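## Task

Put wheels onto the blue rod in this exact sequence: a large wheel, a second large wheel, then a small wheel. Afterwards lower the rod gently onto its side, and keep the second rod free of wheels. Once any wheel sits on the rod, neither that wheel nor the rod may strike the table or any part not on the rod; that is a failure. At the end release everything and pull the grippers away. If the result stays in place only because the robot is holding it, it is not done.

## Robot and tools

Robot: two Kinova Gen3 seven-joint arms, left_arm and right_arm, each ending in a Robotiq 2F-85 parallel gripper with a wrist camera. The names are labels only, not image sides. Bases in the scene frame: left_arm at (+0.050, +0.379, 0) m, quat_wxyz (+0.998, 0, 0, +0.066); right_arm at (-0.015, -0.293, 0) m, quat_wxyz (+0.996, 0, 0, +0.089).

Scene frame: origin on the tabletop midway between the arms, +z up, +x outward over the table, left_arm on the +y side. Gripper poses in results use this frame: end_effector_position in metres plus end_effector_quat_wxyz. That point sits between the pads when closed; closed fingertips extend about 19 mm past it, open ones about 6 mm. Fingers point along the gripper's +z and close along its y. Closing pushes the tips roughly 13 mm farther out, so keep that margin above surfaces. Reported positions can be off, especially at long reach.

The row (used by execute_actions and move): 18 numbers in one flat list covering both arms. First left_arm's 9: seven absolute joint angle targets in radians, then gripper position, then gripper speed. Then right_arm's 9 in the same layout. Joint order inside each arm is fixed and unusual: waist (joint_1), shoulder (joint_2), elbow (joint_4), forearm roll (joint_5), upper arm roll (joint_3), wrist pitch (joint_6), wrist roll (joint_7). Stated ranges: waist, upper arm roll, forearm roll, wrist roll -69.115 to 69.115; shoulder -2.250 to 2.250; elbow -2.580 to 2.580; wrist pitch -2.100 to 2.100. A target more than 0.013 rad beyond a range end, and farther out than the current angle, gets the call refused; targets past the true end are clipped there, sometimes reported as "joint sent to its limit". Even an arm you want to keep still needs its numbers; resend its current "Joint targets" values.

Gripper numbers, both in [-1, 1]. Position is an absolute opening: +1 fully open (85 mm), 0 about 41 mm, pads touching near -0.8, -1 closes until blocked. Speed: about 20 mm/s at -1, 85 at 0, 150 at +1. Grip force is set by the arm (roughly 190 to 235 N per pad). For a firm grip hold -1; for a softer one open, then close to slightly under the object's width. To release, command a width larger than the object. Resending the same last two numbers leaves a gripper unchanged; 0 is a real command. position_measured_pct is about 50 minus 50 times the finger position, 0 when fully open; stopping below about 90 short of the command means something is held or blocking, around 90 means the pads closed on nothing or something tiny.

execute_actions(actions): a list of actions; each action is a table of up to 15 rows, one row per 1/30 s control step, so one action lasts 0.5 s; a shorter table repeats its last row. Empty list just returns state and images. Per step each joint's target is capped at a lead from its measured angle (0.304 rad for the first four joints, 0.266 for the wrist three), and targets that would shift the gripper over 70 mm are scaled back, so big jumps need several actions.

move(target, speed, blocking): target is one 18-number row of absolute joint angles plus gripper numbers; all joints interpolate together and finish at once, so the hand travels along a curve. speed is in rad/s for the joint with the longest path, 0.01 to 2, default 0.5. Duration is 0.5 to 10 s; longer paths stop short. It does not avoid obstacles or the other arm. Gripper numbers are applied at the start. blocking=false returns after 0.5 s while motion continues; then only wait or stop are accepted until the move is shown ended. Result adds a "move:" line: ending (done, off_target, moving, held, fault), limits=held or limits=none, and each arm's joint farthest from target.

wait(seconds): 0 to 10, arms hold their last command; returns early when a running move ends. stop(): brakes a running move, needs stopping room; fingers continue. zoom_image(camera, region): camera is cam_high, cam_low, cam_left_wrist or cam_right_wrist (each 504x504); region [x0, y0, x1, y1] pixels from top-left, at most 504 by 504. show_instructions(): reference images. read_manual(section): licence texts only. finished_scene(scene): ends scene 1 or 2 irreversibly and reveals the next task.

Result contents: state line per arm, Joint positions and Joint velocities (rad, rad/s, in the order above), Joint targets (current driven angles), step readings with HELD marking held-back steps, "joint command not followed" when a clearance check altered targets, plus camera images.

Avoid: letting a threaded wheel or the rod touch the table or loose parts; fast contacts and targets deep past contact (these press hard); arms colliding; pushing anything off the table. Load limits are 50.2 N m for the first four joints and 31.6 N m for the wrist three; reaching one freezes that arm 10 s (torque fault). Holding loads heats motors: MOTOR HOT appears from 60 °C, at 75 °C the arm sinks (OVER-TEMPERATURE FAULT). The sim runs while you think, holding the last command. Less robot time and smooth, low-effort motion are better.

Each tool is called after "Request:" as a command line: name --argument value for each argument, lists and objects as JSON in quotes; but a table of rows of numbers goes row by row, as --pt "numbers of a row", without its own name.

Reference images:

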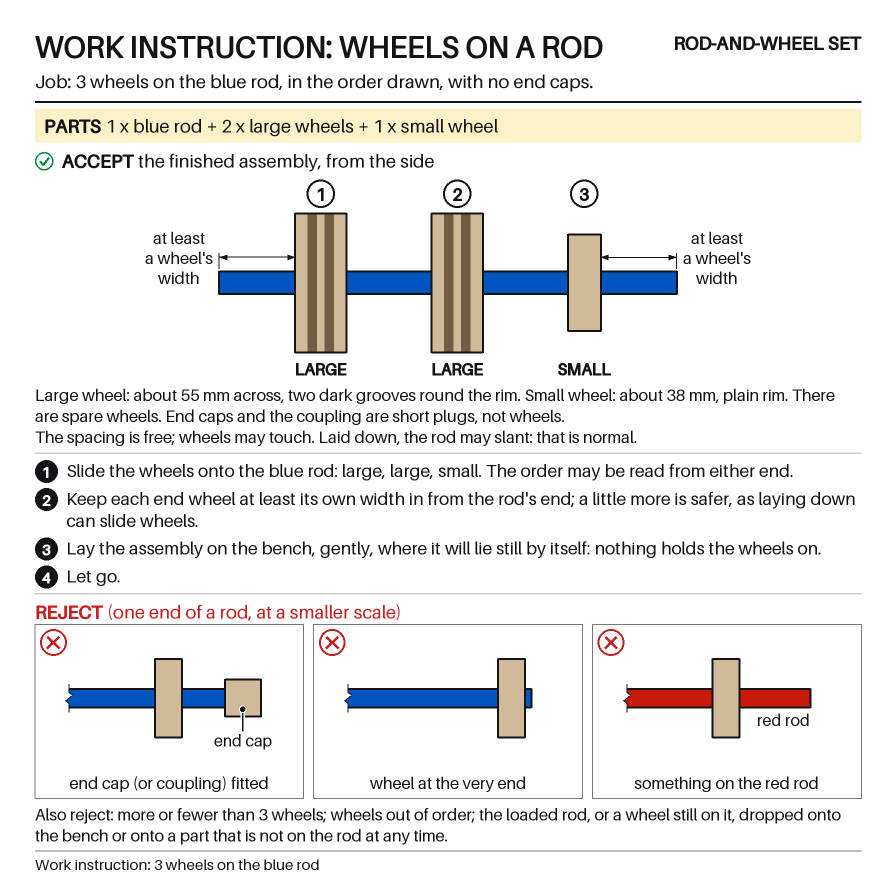

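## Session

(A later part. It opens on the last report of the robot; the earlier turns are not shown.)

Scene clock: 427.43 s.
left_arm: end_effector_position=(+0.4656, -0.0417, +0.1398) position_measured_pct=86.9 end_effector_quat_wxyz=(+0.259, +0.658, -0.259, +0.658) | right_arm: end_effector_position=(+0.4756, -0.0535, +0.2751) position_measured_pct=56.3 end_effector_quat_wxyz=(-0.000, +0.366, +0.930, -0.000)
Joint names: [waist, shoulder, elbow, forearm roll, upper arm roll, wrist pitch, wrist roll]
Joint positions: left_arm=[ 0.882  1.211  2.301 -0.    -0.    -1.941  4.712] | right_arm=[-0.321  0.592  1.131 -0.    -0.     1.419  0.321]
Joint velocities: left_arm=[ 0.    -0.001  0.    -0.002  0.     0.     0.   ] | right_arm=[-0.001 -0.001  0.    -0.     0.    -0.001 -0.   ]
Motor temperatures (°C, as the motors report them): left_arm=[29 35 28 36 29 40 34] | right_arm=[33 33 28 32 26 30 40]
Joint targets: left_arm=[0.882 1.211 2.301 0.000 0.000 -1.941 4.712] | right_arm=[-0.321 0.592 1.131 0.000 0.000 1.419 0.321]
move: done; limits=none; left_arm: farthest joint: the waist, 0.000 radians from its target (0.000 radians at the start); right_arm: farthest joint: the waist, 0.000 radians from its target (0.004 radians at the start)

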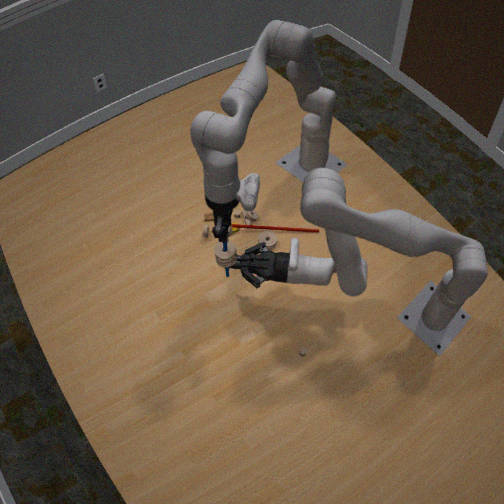

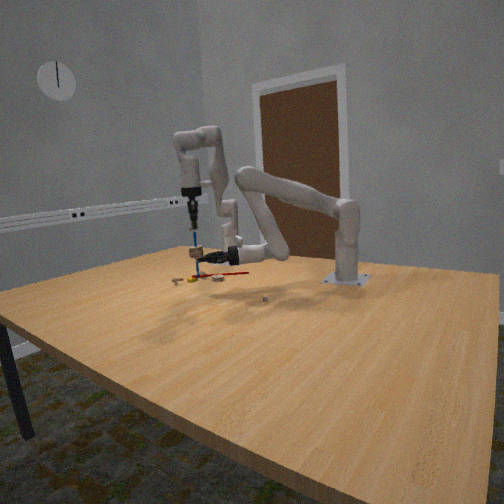

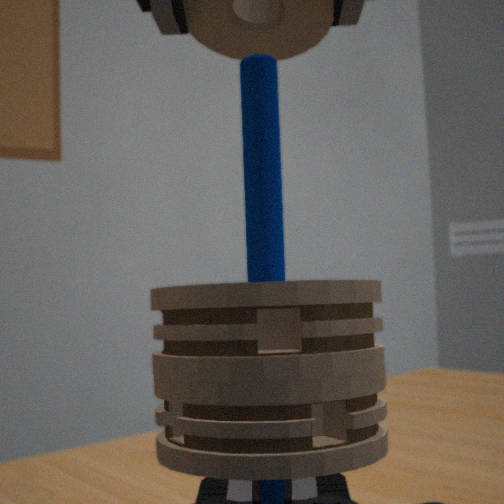

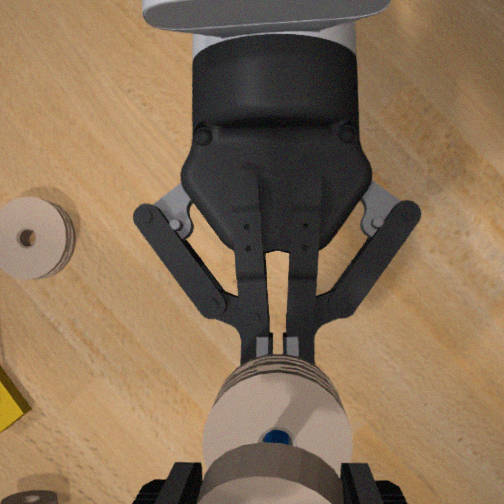

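Request:
move --target '[0.882,1.2107,2.3012,0,0,-1.9411,4.712,-1,-0.5,-0.3213,0.585,1.075,0,0,1.4816,0.3205,-1,-0.5]' --speed 0.15

Request:
move --target '[0.882,1.2107,2.3012,0,0,-1.9411,4.712,-1,-0.5,-0.152,0.3562,1.4648,0,0,1.3206,0.32,-1,-0.5]' --speed 0.6

Request:
move --target '[0.882,1.2107,2.3012,0,0,-1.9411,4.712,-1,-0.5,-0.152,0.6756,1.8243,0,0,0.6417,0.32,-1,-0.5]' --speed 0.6

Scene clock: 470.63 s.
left_arm: end_effector_position=(+0.4656, -0.0417, +0.1398) position_measured_pct=86.9 end_effector_quat_wxyz=(+0.259, +0.658, -0.259, +0.658) | right_arm: end_effector_position=(+0.4756, -0.0535, +0.2963) position_measured_pct=56.3 end_effector_quat_wxyz=(+0.000, +0.366, +0.930, +0.000)
Joint names: [waist, shoulder, elbow, forearm roll, upper arm roll, wrist pitch, wrist roll]
Joint positions: left_arm=[ 0.882  1.211  2.301 -0.    -0.    -1.941  4.712] | right_arm=[-0.321  0.585  1.075 -0.     0.     1.482  0.32 ]
Joint velocities: left_arm=[-0.    -0.001 -0.     0.001 -0.     0.     0.   ] | right_arm=[-0.     0.001  0.    -0.    -0.     0.     0.   ]
Motor temperatures (°C, as the motors report them): left_arm=[29 35 28 36 29 40 34] | right_arm=[33 34 28 32 26 30 40]
Joint targets: left_arm=[0.882 1.211 2.301 0.000 0.000 -1.941 4.712] | right_arm=[-0.321 0.585 1.075 0.000 0.000 1.482 0.321]
move: done; limits=none; left_arm: farthest joint: the waist, 0.000 radians from its target (0.000 radians at the start); right_arm: farthest joint: the waist, 0.000 radians from its target (0.000 radians at the start)

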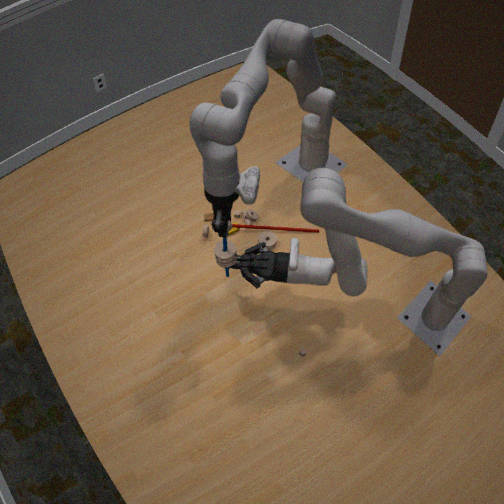

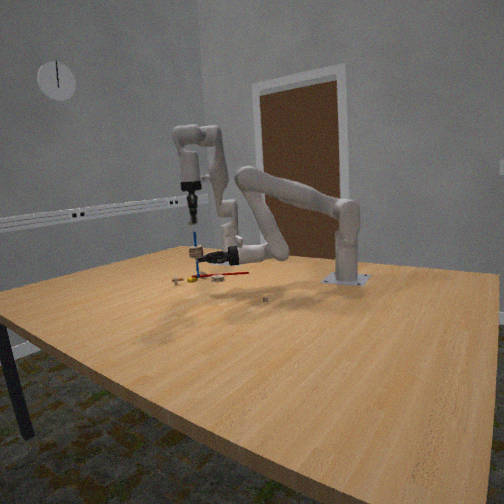

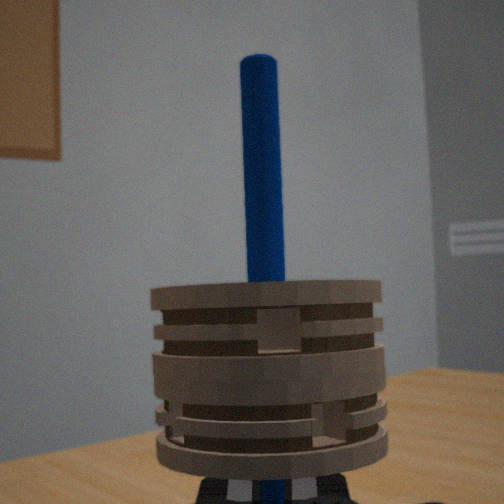

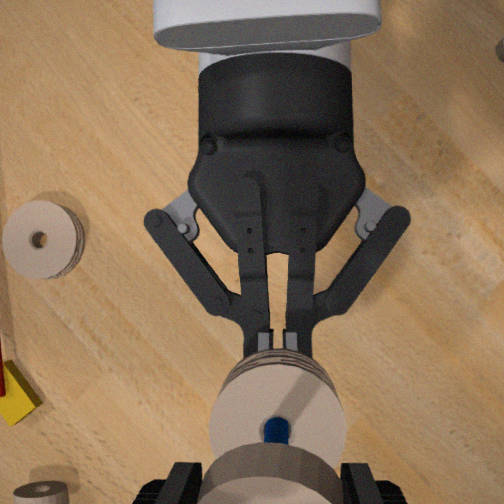

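Scene clock: 471.87 s.
left_arm: end_effector_position=(+0.4656, -0.0417, +0.1398) position_measured_pct=86.9 end_effector_quat_wxyz=(+0.259, +0.658, -0.259, +0.658) | right_arm: end_effector_position=(+0.4199, -0.1700, +0.2899) position_measured_pct=56.3 end_effector_quat_wxyz=(-0.000, +0.444, +0.896, -0.000)
Joint names: [waist, shoulder, elbow, forearm roll, upper arm roll, wrist pitch, wrist roll]
Joint positions: left_arm=[ 0.882  1.211  2.301 -0.    -0.    -1.941  4.712] | right_arm=[-0.152  0.356  1.465  0.     0.     1.321  0.32 ]
Joint velocities: left_arm=[ 0.     0.001  0.     0.002 -0.     0.     0.   ] | right_arm=[ 0.002 -0.003 -0.002 -0.001 -0.    -0.    -0.   ]
Motor temperatures (°C, as the motors report them): left_arm=[29 35 28 36 29 40 34] | right_arm=[33 34 28 32 26 30 40]
Joint targets: left_arm=[0.882 1.211 2.301 0.000 0.000 -1.941 4.712] | right_arm=[-0.152 0.356 1.465 0.000 0.000 1.321 0.320]
move: done; limits=none; left_arm: farthest joint: the waist, 0.000 radians from its target (0.000 radians at the start); right_arm: farthest joint: the waist, 0.000 radians from its target (0.169 radians at the start)

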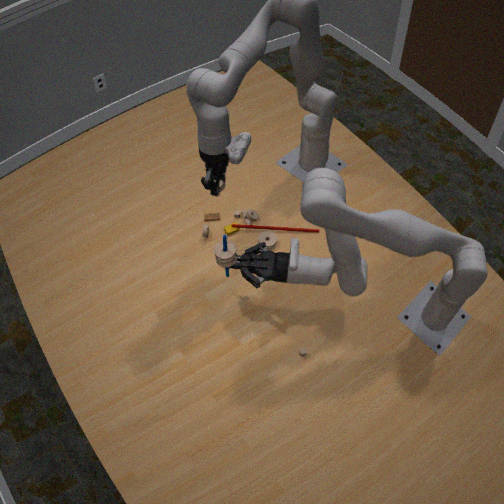

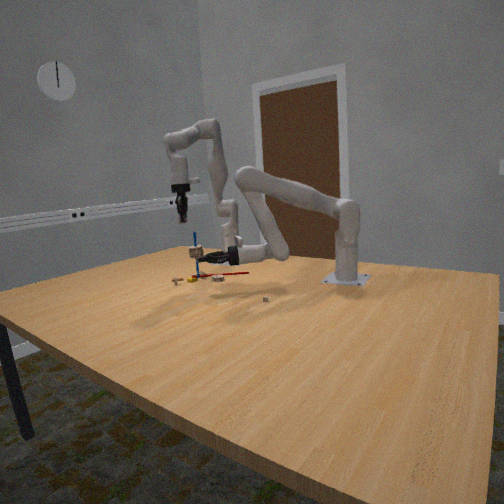

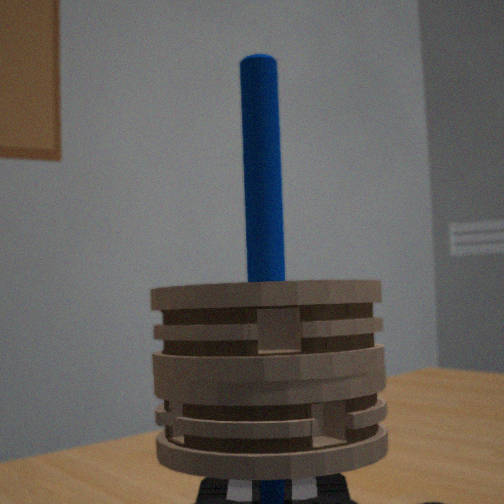

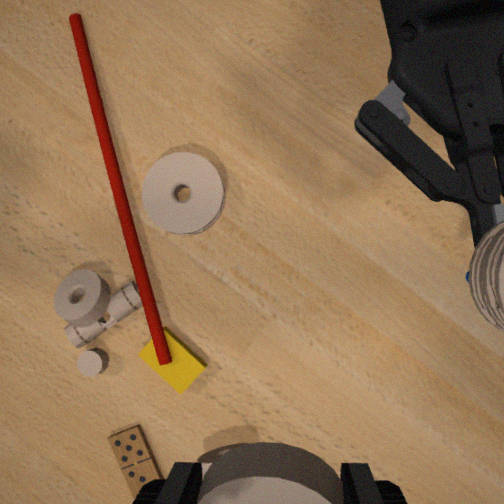

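Scene clock: 473.47 s.
left_arm: end_effector_position=(+0.4656, -0.0417, +0.1398) position_measured_pct=86.9 end_effector_quat_wxyz=(+0.259, +0.658, -0.259, +0.658) | right_arm: end_effector_position=(+0.4200, -0.1701, +0.0502) position_measured_pct=56.3 end_effector_quat_wxyz=(+0.000, +0.444, +0.896, +0.000)
Joint names: [waist, shoulder, elbow, forearm roll, upper arm roll, wrist pitch, wrist roll]
Joint positions: left_arm=[ 0.882  1.211  2.301 -0.    -0.    -1.941  4.712] | right_arm=[-0.152  0.675  1.824  0.    -0.     0.642  0.32 ]
Joint velocities: left_arm=[ 0.001 -0.    -0.     0.002 -0.     0.     0.001] | right_arm=[-0.     0.003 -0.001  0.    -0.    -0.    -0.   ]
Motor temperatures (°C, as the motors report them): left_arm=[29 35 28 36 29 40 34] | right_arm=[33 34 28 32 26 30 40]
Joint targets: left_arm=[0.882 1.211 2.301 0.000 0.000 -1.941 4.712] | right_arm=[-0.152 0.676 1.824 0.000 0.000 0.642 0.320]
move: done; limits=none; left_arm: farthest joint: the waist, 0.000 radians from its target (0.000 radians at the start); right_arm: farthest joint: the waist, 0.000 radians from its target (0.000 radians at the start)

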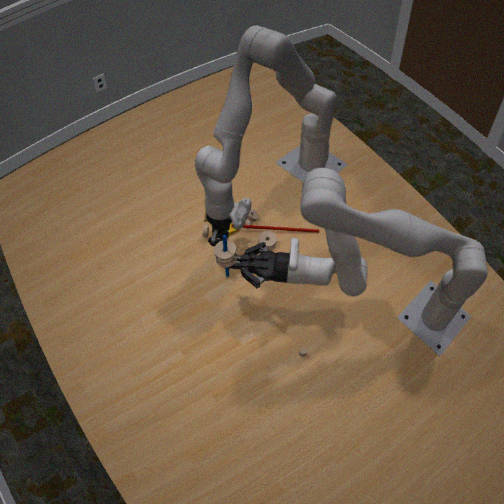

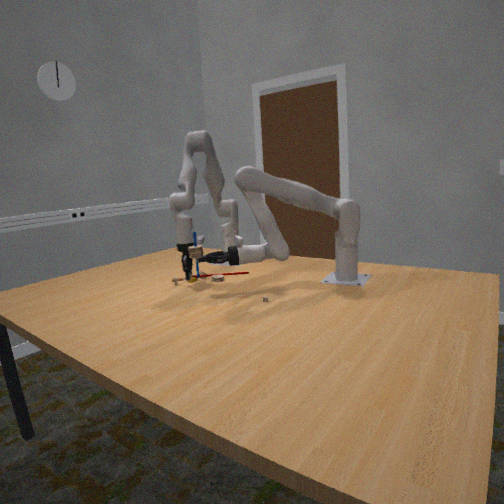

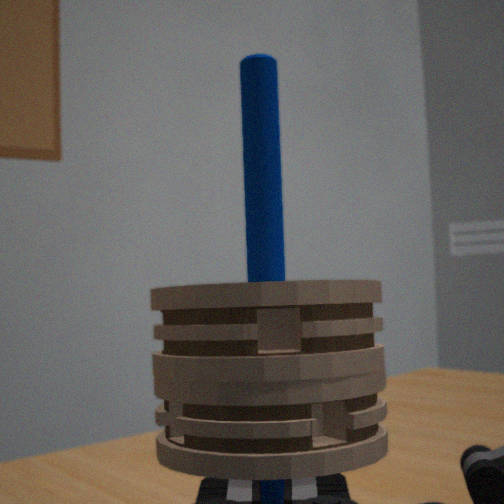

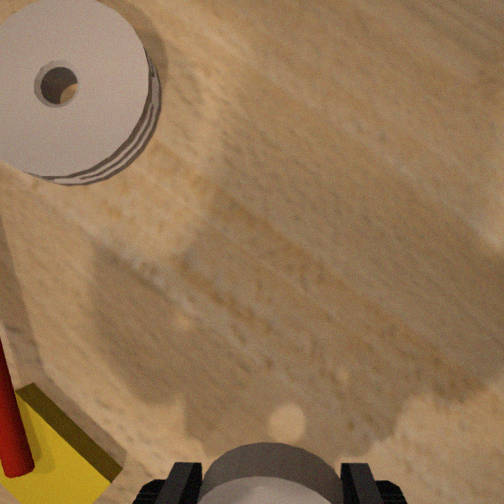

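Request:
move --target '[0.882,1.2107,2.3012,0,0,-1.9411,4.712,-1,-0.5,-0.152,0.727,1.837,0,0,0.5776,0.32,-1,-0.5]' --speed 0.06

Request:
move --target '[0.882,1.2107,2.3012,0,0,-1.9411,4.712,-1,-0.5,-0.152,0.727,1.837,0,0,0.5776,0.32,0.2,-0.5]'

Request:
move --target '[0.882,1.2107,2.3012,0,0,-1.9411,4.712,-1,-0.5,-0.152,0.62,1.80,0,0,0.7216,0.32,0.2,-0.5]' --speed 0.3

Scene clock: 477.13 s.
left_arm: end_effector_position=(+0.4656, -0.0417, +0.1398) position_measured_pct=86.9 end_effector_quat_wxyz=(+0.259, +0.658, -0.259, +0.658) | right_arm: end_effector_position=(+0.4199, -0.1701, +0.0250) position_measured_pct=56.3 end_effector_quat_wxyz=(+0.000, +0.444, +0.896, +0.000)
Joint names: [waist, shoulder, elbow, forearm roll, upper arm roll, wrist pitch, wrist roll]
Joint positions: left_arm=[ 0.882  1.211  2.301 -0.    -0.    -1.941  4.712] | right_arm=[-0.152  0.726  1.837 -0.    -0.     0.578  0.32 ]
Joint velocities: left_arm=[-0. -0.  0.  0.  0. -0. -0.] | right_arm=[ 0. -0.  0. -0.  0. -0. -0.]
Motor temperatures (°C, as the motors report them): left_arm=[29 35 28 36 29 40 34] | right_arm=[33 34 28 32 26 30 40]
Joint targets: left_arm=[0.882 1.211 2.301 0.000 0.000 -1.941 4.712] | right_arm=[-0.152 0.727 1.837 0.000 0.000 0.578 0.320]
move: done; limits=none; left_arm: farthest joint: the waist, 0.000 radians from its target (0.000 radians at the start); right_arm: farthest joint: the shoulder, 0.001 radians from its target (0.051 radians at the start)

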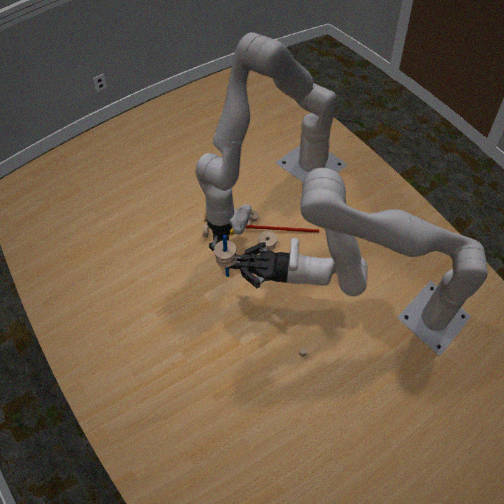

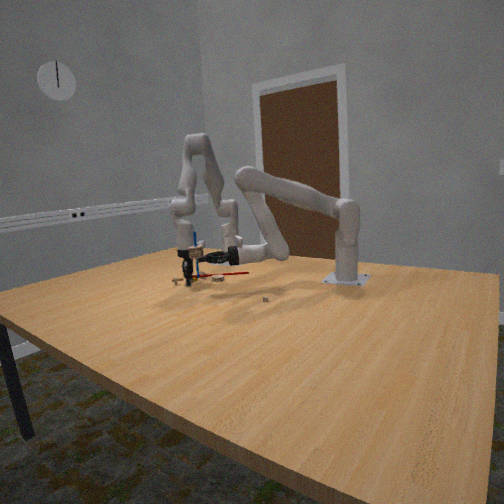

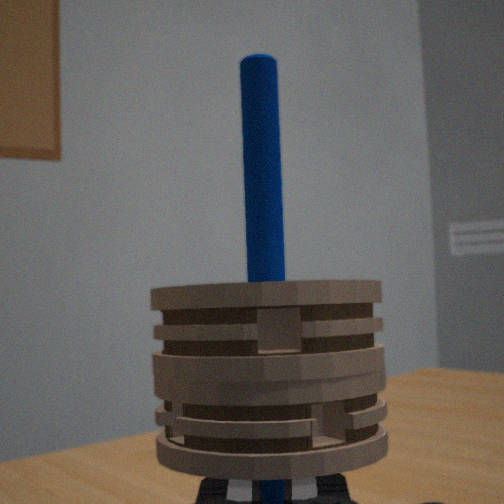

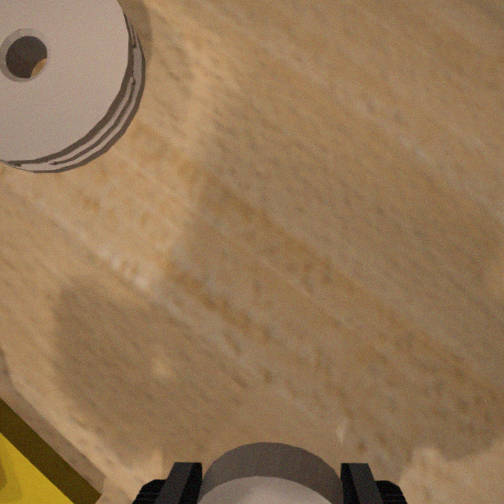

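Scene clock: 477.83 s.
left_arm: end_effector_position=(+0.4656, -0.0417, +0.1398) position_measured_pct=86.9 end_effector_quat_wxyz=(+0.259, +0.658, -0.259, +0.658) | right_arm: end_effector_position=(+0.4199, -0.1701, +0.0245) position_measured_pct=40.1 end_effector_quat_wxyz=(+0.000, +0.444, +0.896, +0.000)
Joint names: [waist, shoulder, elbow, forearm roll, upper arm roll, wrist pitch, wrist roll]
Joint positions: left_arm=[ 0.882  1.211  2.301 -0.    -0.    -1.941  4.712] | right_arm=[-0.152  0.727  1.837 -0.     0.     0.578  0.32 ]
Joint velocities: left_arm=[ 0. -0.  0. -0.  0. -0. -0.] | right_arm=[-0.  0.  0.  0. -0. -0.  0.]
Motor temperatures (°C, as the motors report them): left_arm=[29 35 28 36 29 40 34] | right_arm=[33 34 28 32 26 30 40]
Joint targets: left_arm=[0.882 1.211 2.301 0.000 0.000 -1.941 4.712] | right_arm=[-0.152 0.727 1.837 0.000 0.000 0.578 0.320]
move: done; limits=none; left_arm: farthest joint: the waist, 0.000 radians from its target (0.000 radians at the start); right_arm: farthest joint: the waist, 0.000 radians from its target (0.000 radians at the start)

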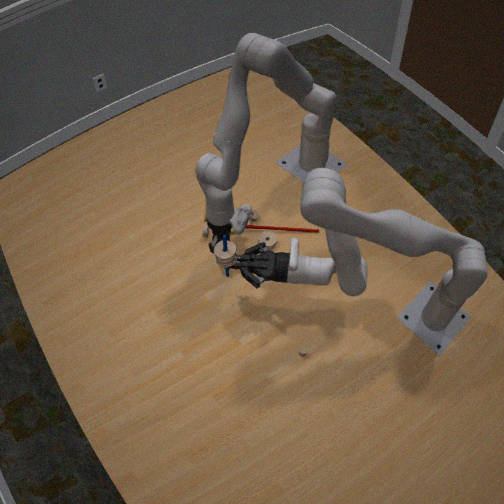

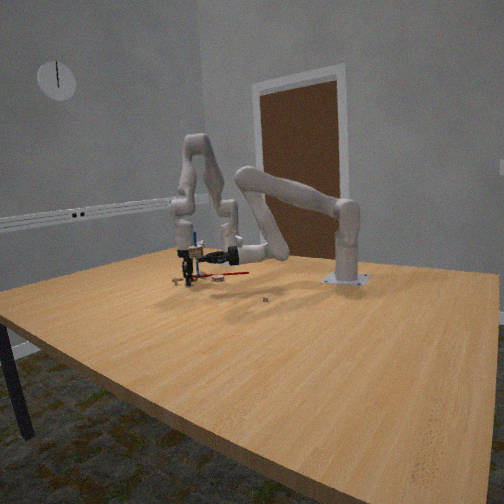

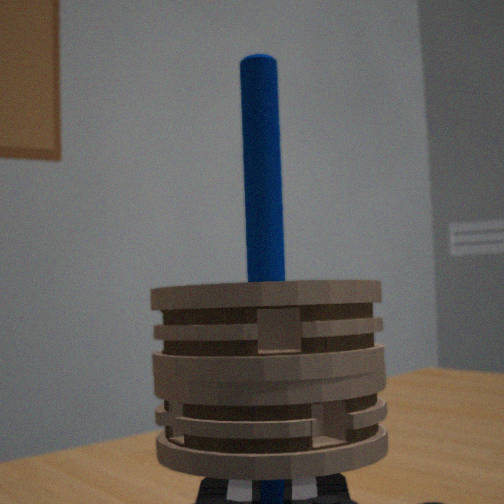

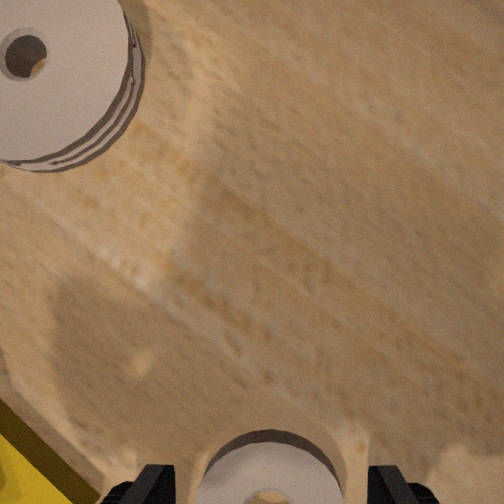

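Scene clock: 478.77 s.
left_arm: end_effector_position=(+0.4656, -0.0417, +0.1398) position_measured_pct=86.9 end_effector_quat_wxyz=(+0.259, +0.658, -0.259, +0.658) | right_arm: end_effector_position=(+0.4207, -0.1699, +0.0798) position_measured_pct=40.1 end_effector_quat_wxyz=(-0.000, +0.444, +0.896, -0.000)
Joint names: [waist, shoulder, elbow, forearm roll, upper arm roll, wrist pitch, wrist roll]
Joint positions: left_arm=[ 0.882  1.211  2.301 -0.    -0.    -1.941  4.712] | right_arm=[-0.152  0.62   1.8   -0.     0.     0.722  0.32 ]
Joint velocities: left_arm=[-0.     0.001 -0.    -0.    -0.    -0.    -0.   ] | right_arm=[-0.    -0.002 -0.001 -0.    -0.     0.    -0.   ]
Motor temperatures (°C, as the motors report them): left_arm=[29 35 28 36 29 40 34] | right_arm=[33 34 28 32 26 30 40]
Joint targets: left_arm=[0.882 1.211 2.301 0.000 0.000 -1.941 4.712] | right_arm=[-0.152 0.620 1.800 0.000 0.000 0.722 0.320]
move: done; limits=none; left_arm: farthest joint: the waist, 0.000 radians from its target (0.000 radians at the start); right_arm: farthest joint: the waist, 0.000 radians from its target (0.000 radians at the start)

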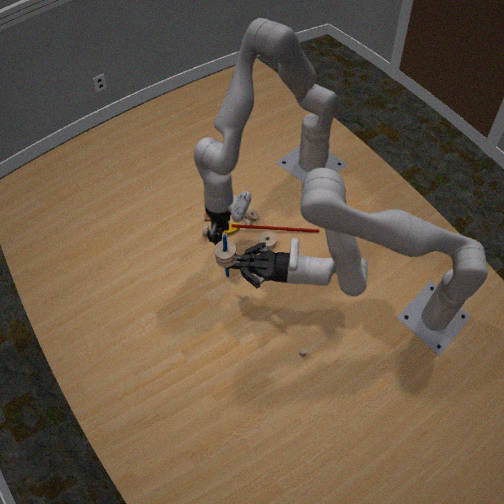

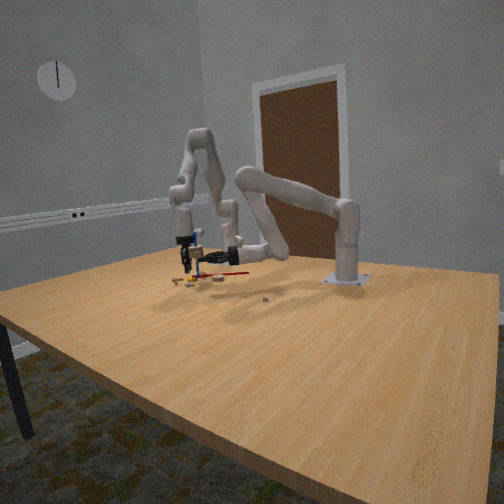

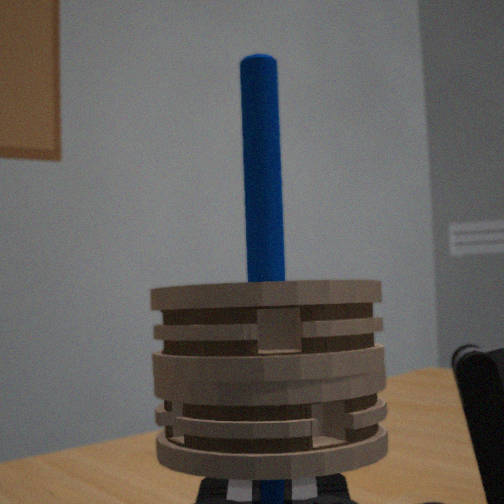

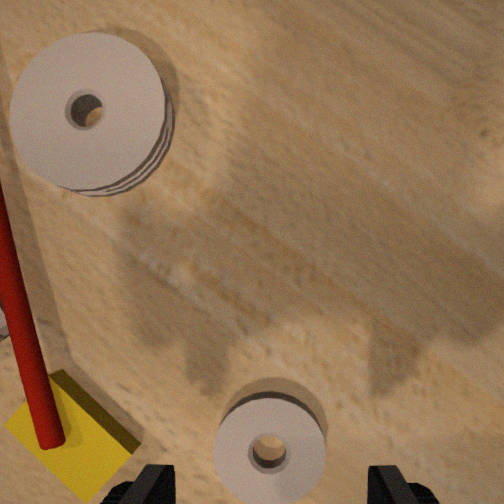

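Request:
move --target '[0.882,1.2107,2.3012,0,0,-1.9411,4.712,-1,-0.5,-0.152,0.7281,1.8372,0,0,0.5763,0.32,0.2,-0.5]' --speed 0.15

Request:
move --target '[0.882,1.2107,2.3012,0,0,-1.9411,4.712,-1,-0.5,-0.152,0.7281,1.8372,0,0,0.5763,0.32,-1,-0.5]'

Request:
move --target '[0.882,1.2107,2.3012,0,0,-1.9411,4.712,-1,-0.5,-0.152,0.34,1.44,0,0,1.3616,0.32,-1,-0.5]' --speed 0.5

Request:
move --target '[0.882,1.2107,2.3012,0,0,-1.9411,4.712,-1,-0.5,-0.319,0.588,1.075,0,0,1.4786,0.323,-1,-0.5]' --speed 0.5

Scene clock: 483.50 s.
left_arm: end_effector_position=(+0.4656, -0.0417, +0.1398) position_measured_pct=86.9 end_effector_quat_wxyz=(+0.259, +0.658, -0.259, +0.658) | right_arm: end_effector_position=(+0.4200, -0.1701, +0.0241) position_measured_pct=40.1 end_effector_quat_wxyz=(+0.000, +0.444, +0.896, +0.000)
Joint names: [waist, shoulder, elbow, forearm roll, upper arm roll, wrist pitch, wrist roll]
Joint positions: left_arm=[ 0.882  1.211  2.301 -0.    -0.    -1.941  4.712] | right_arm=[-0.152  0.728  1.837  0.     0.     0.576  0.32 ]
Joint velocities: left_arm=[-0.001  0.     0.    -0.001  0.    -0.001  0.   ] | right_arm=[-0.     0.003 -0.001 -0.001 -0.    -0.     0.   ]
Motor temperatures (°C, as the motors report them): left_arm=[29 35 28 36 29 40 34] | right_arm=[33 34 28 32 26 30 40]
Joint targets: left_arm=[0.882 1.211 2.301 0.000 0.000 -1.941 4.712] | right_arm=[-0.152 0.728 1.837 0.000 0.000 0.576 0.320]
move: done; limits=none; left_arm: farthest joint: the waist, 0.000 radians from its target (0.000 radians at the start); right_arm: farthest joint: the waist, 0.000 radians from its target (0.000 radians at the start)

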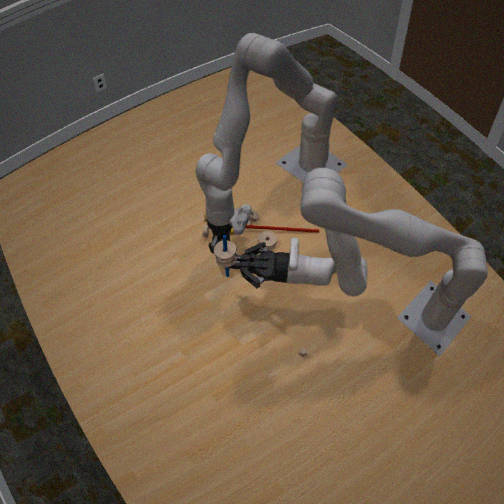

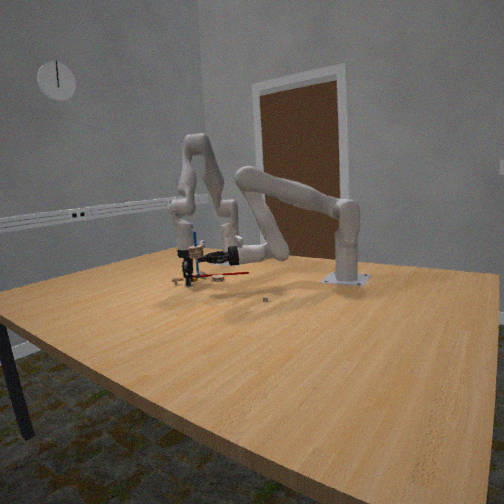

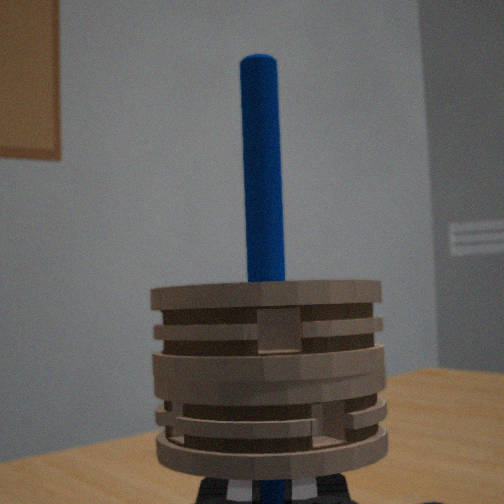

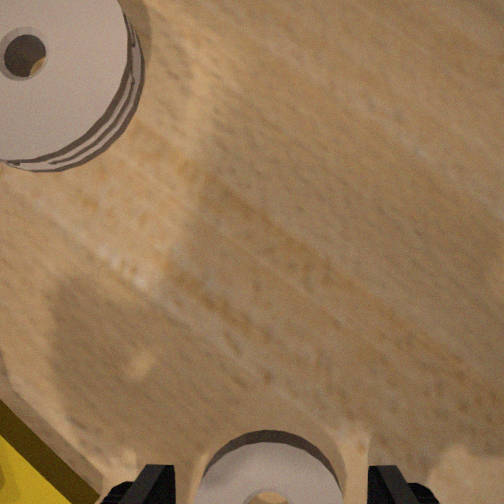

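Scene clock: 484.20 s.
left_arm: end_effector_position=(+0.4656, -0.0417, +0.1398) position_measured_pct=86.9 end_effector_quat_wxyz=(+0.259, +0.658, -0.259, +0.658) | right_arm: end_effector_position=(+0.4200, -0.1701, +0.0249) position_measured_pct=57.5 end_effector_quat_wxyz=(+0.000, +0.444, +0.896, +0.000)
Joint names: [waist, shoulder, elbow, forearm roll, upper arm roll, wrist pitch, wrist roll]
Joint positions: left_arm=[ 0.882  1.211  2.301 -0.    -0.    -1.941  4.712] | right_arm=[-0.152  0.726  1.837 -0.     0.     0.577  0.32 ]
Joint velocities: left_arm=[ 0.     0.     0.    -0.    -0.     0.001  0.   ] | right_arm=[ 0.    -0.     0.003  0.    -0.    -0.    -0.   ]
Motor temperatures (°C, as the motors report them): left_arm=[29 35 28 36 29 40 34] | right_arm=[33 34 28 32 26 30 40]
Joint targets: left_arm=[0.882 1.211 2.301 0.000 0.000 -1.941 4.712] | right_arm=[-0.152 0.728 1.837 0.000 0.000 0.576 0.320]
move: done; limits=none; left_arm: farthest joint: the waist, 0.000 radians from its target (0.000 radians at the start); right_arm: farthest joint: the shoulder, 0.002 radians from its target (0.000 radians at the start)

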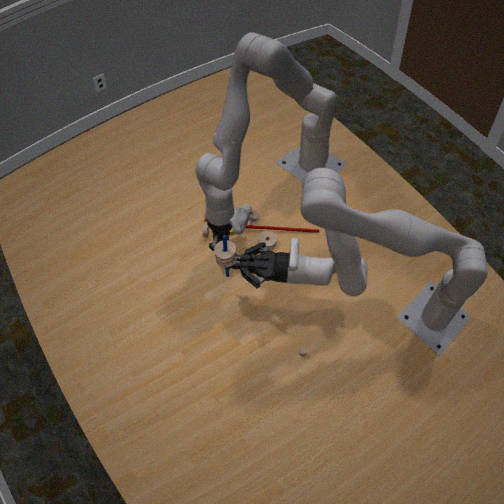

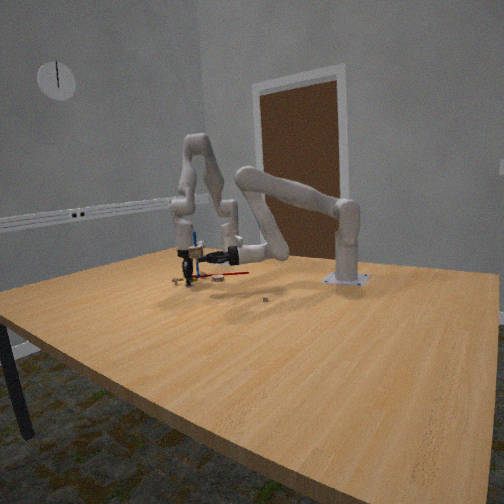

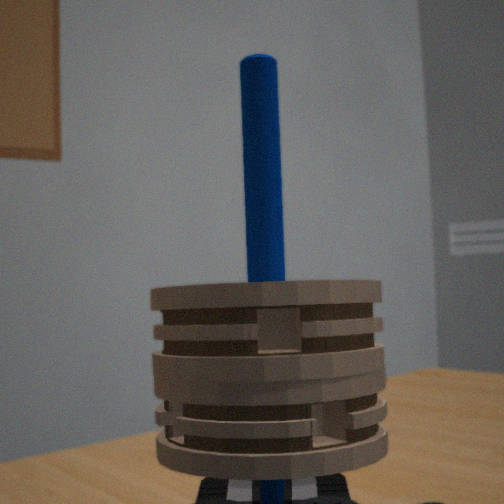

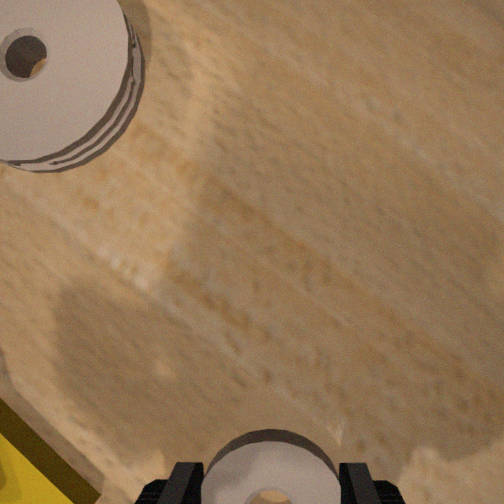

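Scene clock: 486.23 s.
left_arm: end_effector_position=(+0.4656, -0.0417, +0.1398) position_measured_pct=86.9 end_effector_quat_wxyz=(+0.259, +0.658, -0.259, +0.658) | right_arm: end_effector_position=(+0.4166, -0.1713, +0.3048) position_measured_pct=57.5 end_effector_quat_wxyz=(-0.000, +0.444, +0.896, -0.000)
Joint names: [waist, shoulder, elbow, forearm roll, upper arm roll, wrist pitch, wrist roll]
Joint positions: left_arm=[ 0.882  1.211  2.301 -0.    -0.    -1.941  4.712] | right_arm=[-0.152  0.34   1.44  -0.     0.     1.362  0.32 ]
Joint velocities: left_arm=[ 0.    -0.     0.    -0.001  0.     0.001 -0.   ] | right_arm=[ 0.    -0.002 -0.     0.    -0.     0.     0.   ]
Motor temperatures (°C, as the motors report them): left_arm=[29 35 28 36 29 40 34] | right_arm=[33 34 28 32 26 30 40]
Joint targets: left_arm=[0.882 1.211 2.301 0.000 0.000 -1.941 4.712] | right_arm=[-0.152 0.340 1.440 0.000 0.000 1.362 0.320]
move: done; limits=none; left_arm: farthest joint: the waist, 0.000 radians from its target (0.000 radians at the start); right_arm: farthest joint: the waist, 0.000 radians from its target (0.000 radians at the start)

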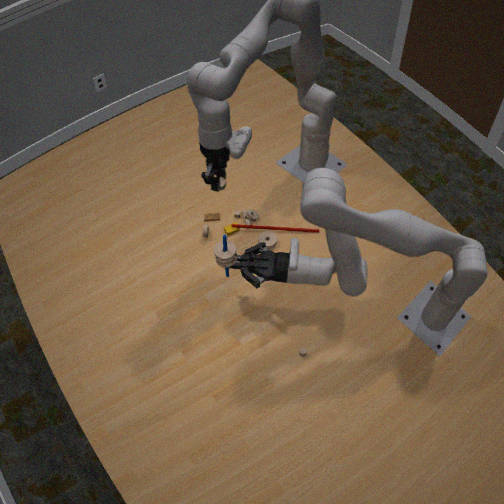

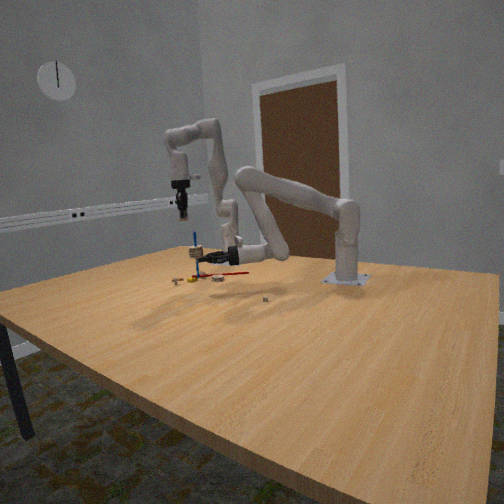

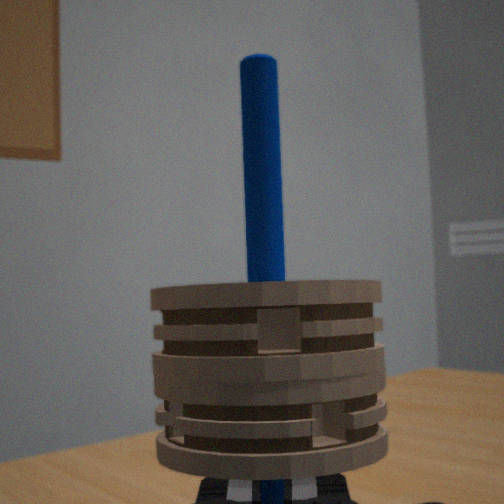

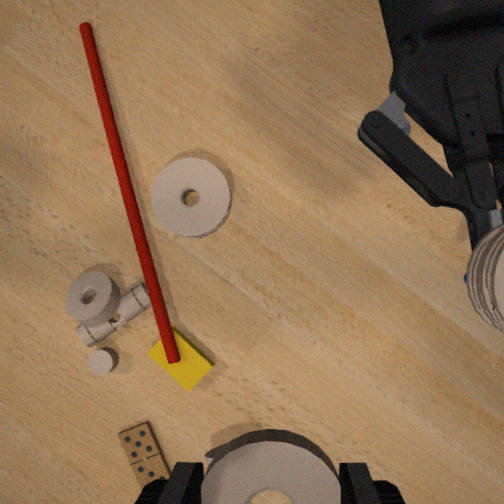

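Scene clock: 487.50 s.
left_arm: end_effector_position=(+0.4656, -0.0417, +0.1398) position_measured_pct=86.9 end_effector_quat_wxyz=(+0.259, +0.658, -0.259, +0.658) | right_arm: end_effector_position=(+0.4770, -0.0542, +0.2948) position_measured_pct=57.5 end_effector_quat_wxyz=(+0.000, +0.366, +0.930, +0.000)
Joint names: [waist, shoulder, elbow, forearm roll, upper arm roll, wrist pitch, wrist roll]
Joint positions: left_arm=[ 0.882  1.211  2.301 -0.    -0.    -1.941  4.712] | right_arm=[-0.319  0.588  1.075 -0.    -0.     1.479  0.323]
Joint velocities: left_arm=[-0.     0.001  0.     0.002  0.     0.     0.   ] | right_arm=[-0.002  0.003 -0.     0.     0.     0.    -0.   ]
Motor temperatures (°C, as the motors report them): left_arm=[29 35 28 36 29 40 34] | right_arm=[33 34 28 32 26 30 40]
Joint targets: left_arm=[0.882 1.211 2.301 0.000 0.000 -1.941 4.712] | right_arm=[-0.319 0.588 1.075 0.000 0.000 1.479 0.323]
move: done; limits=none; left_arm: farthest joint: the waist, 0.000 radians from its target (0.000 radians at the start); right_arm: farthest joint: the waist, 0.000 radians from its target (0.167 radians at the start)

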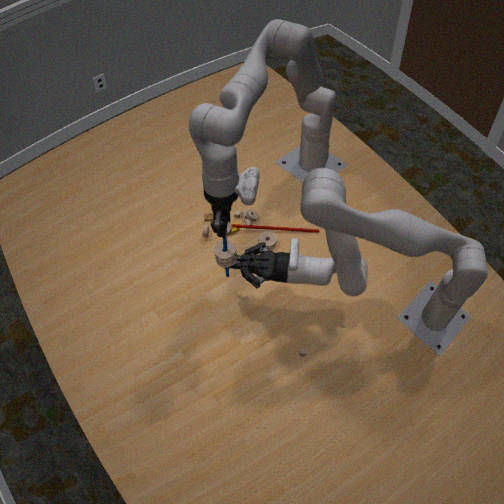

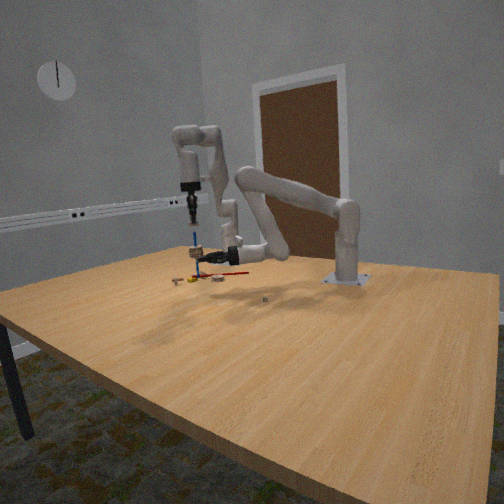

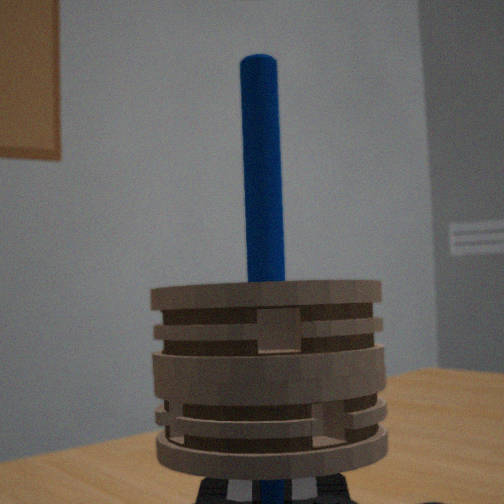

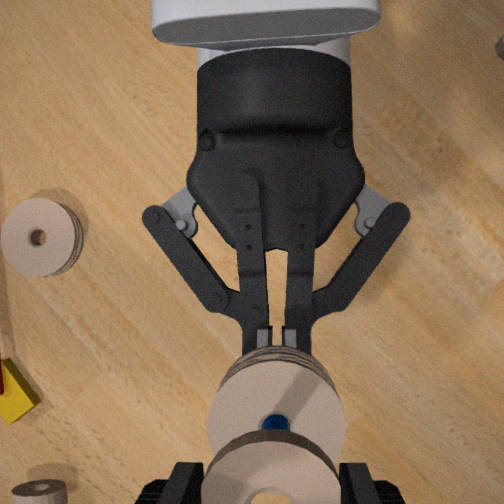

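Request:
move --target '[0.882,1.2107,2.3012,0,0,-1.9411,4.712,-1,-0.5,-0.3189,0.5941,1.1368,0,0,1.4107,0.323,-1,-0.5]' --speed 0.05

Request:
zoom_image --camera "cam_left_wrist" --region '[130,0,390,130]'

Request:
zoom_image --camera "cam_low" --region '[170,200,220,250]'

Scene clock: 493.20 s.
left_arm: end_effector_position=(+0.4656, -0.0417, +0.1398) position_measured_pct=86.9 end_effector_quat_wxyz=(+0.259, +0.658, -0.259, +0.658) | right_arm: end_effector_position=(+0.4765, -0.0544, +0.2720) position_measured_pct=57.5 end_effector_quat_wxyz=(-0.000, +0.366, +0.930, -0.000)
Joint names: [waist, shoulder, elbow, forearm roll, upper arm roll, wrist pitch, wrist roll]
Joint positions: left_arm=[ 0.882  1.211  2.301 -0.    -0.    -1.941  4.712] | right_arm=[-0.319  0.594  1.137  0.    -0.     1.411  0.323]
Joint velocities: left_arm=[ 0.001  0.    -0.001 -0.001  0.    -0.001  0.   ] | right_arm=[-0.001 -0.     0.003 -0.    -0.    -0.    -0.   ]
Motor temperatures (°C, as the motors report them): left_arm=[29 35 28 36 29 40 34] | right_arm=[33 34 28 32 26 30 40]
Joint targets: left_arm=[0.882 1.211 2.301 0.000 0.000 -1.941 4.712] | right_arm=[-0.319 0.594 1.137 0.000 0.000 1.411 0.323]
move: done; limits=none; left_arm: farthest joint: the waist, 0.000 radians from its target (0.000 radians at the start); right_arm: farthest joint: the waist, 0.000 radians from its target (0.000 radians at the start)

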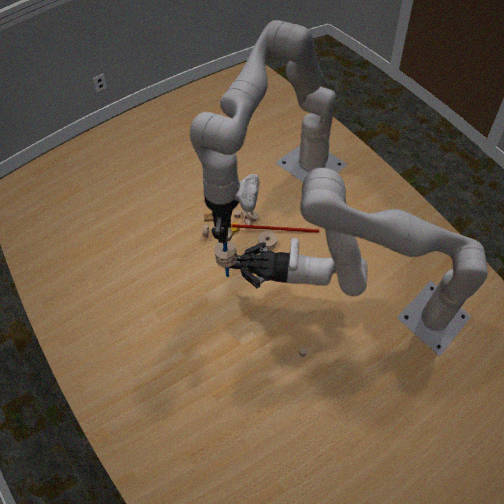

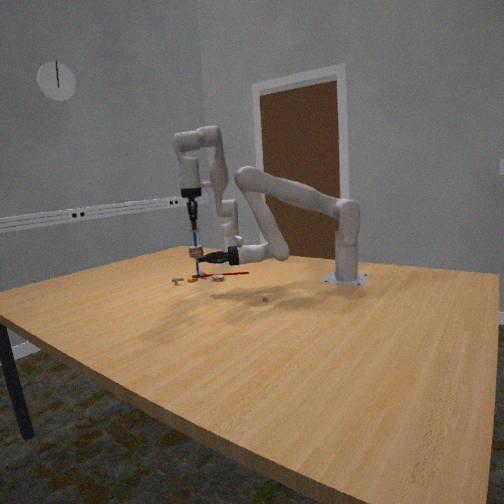

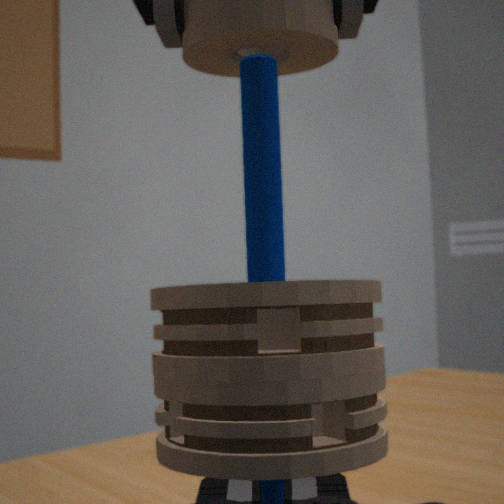

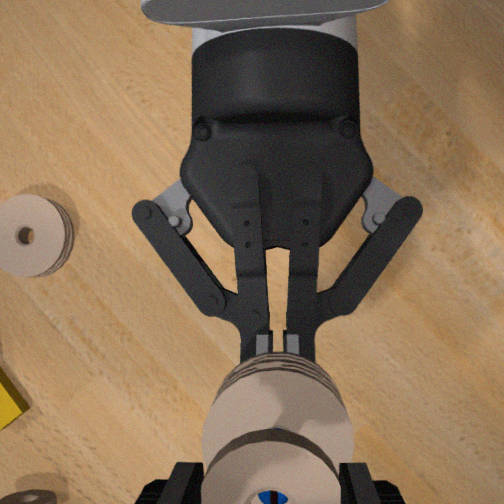

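Region (130, 0, 390, 130) of cam_left_wrist's 504x504 image, scaled by 1.938.

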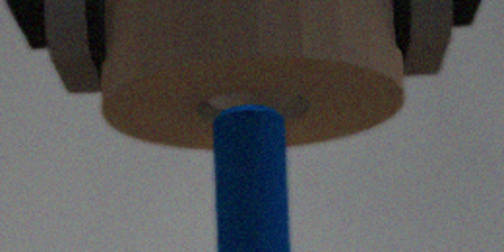

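Region (170, 200, 220, 250) of cam_low's 504x504 image, scaled by 10.080, with more detail than that image has.

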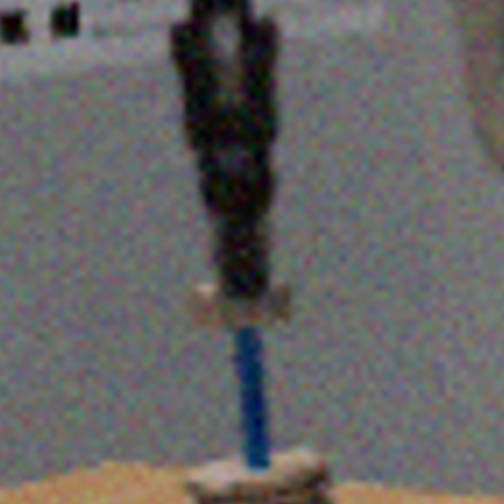

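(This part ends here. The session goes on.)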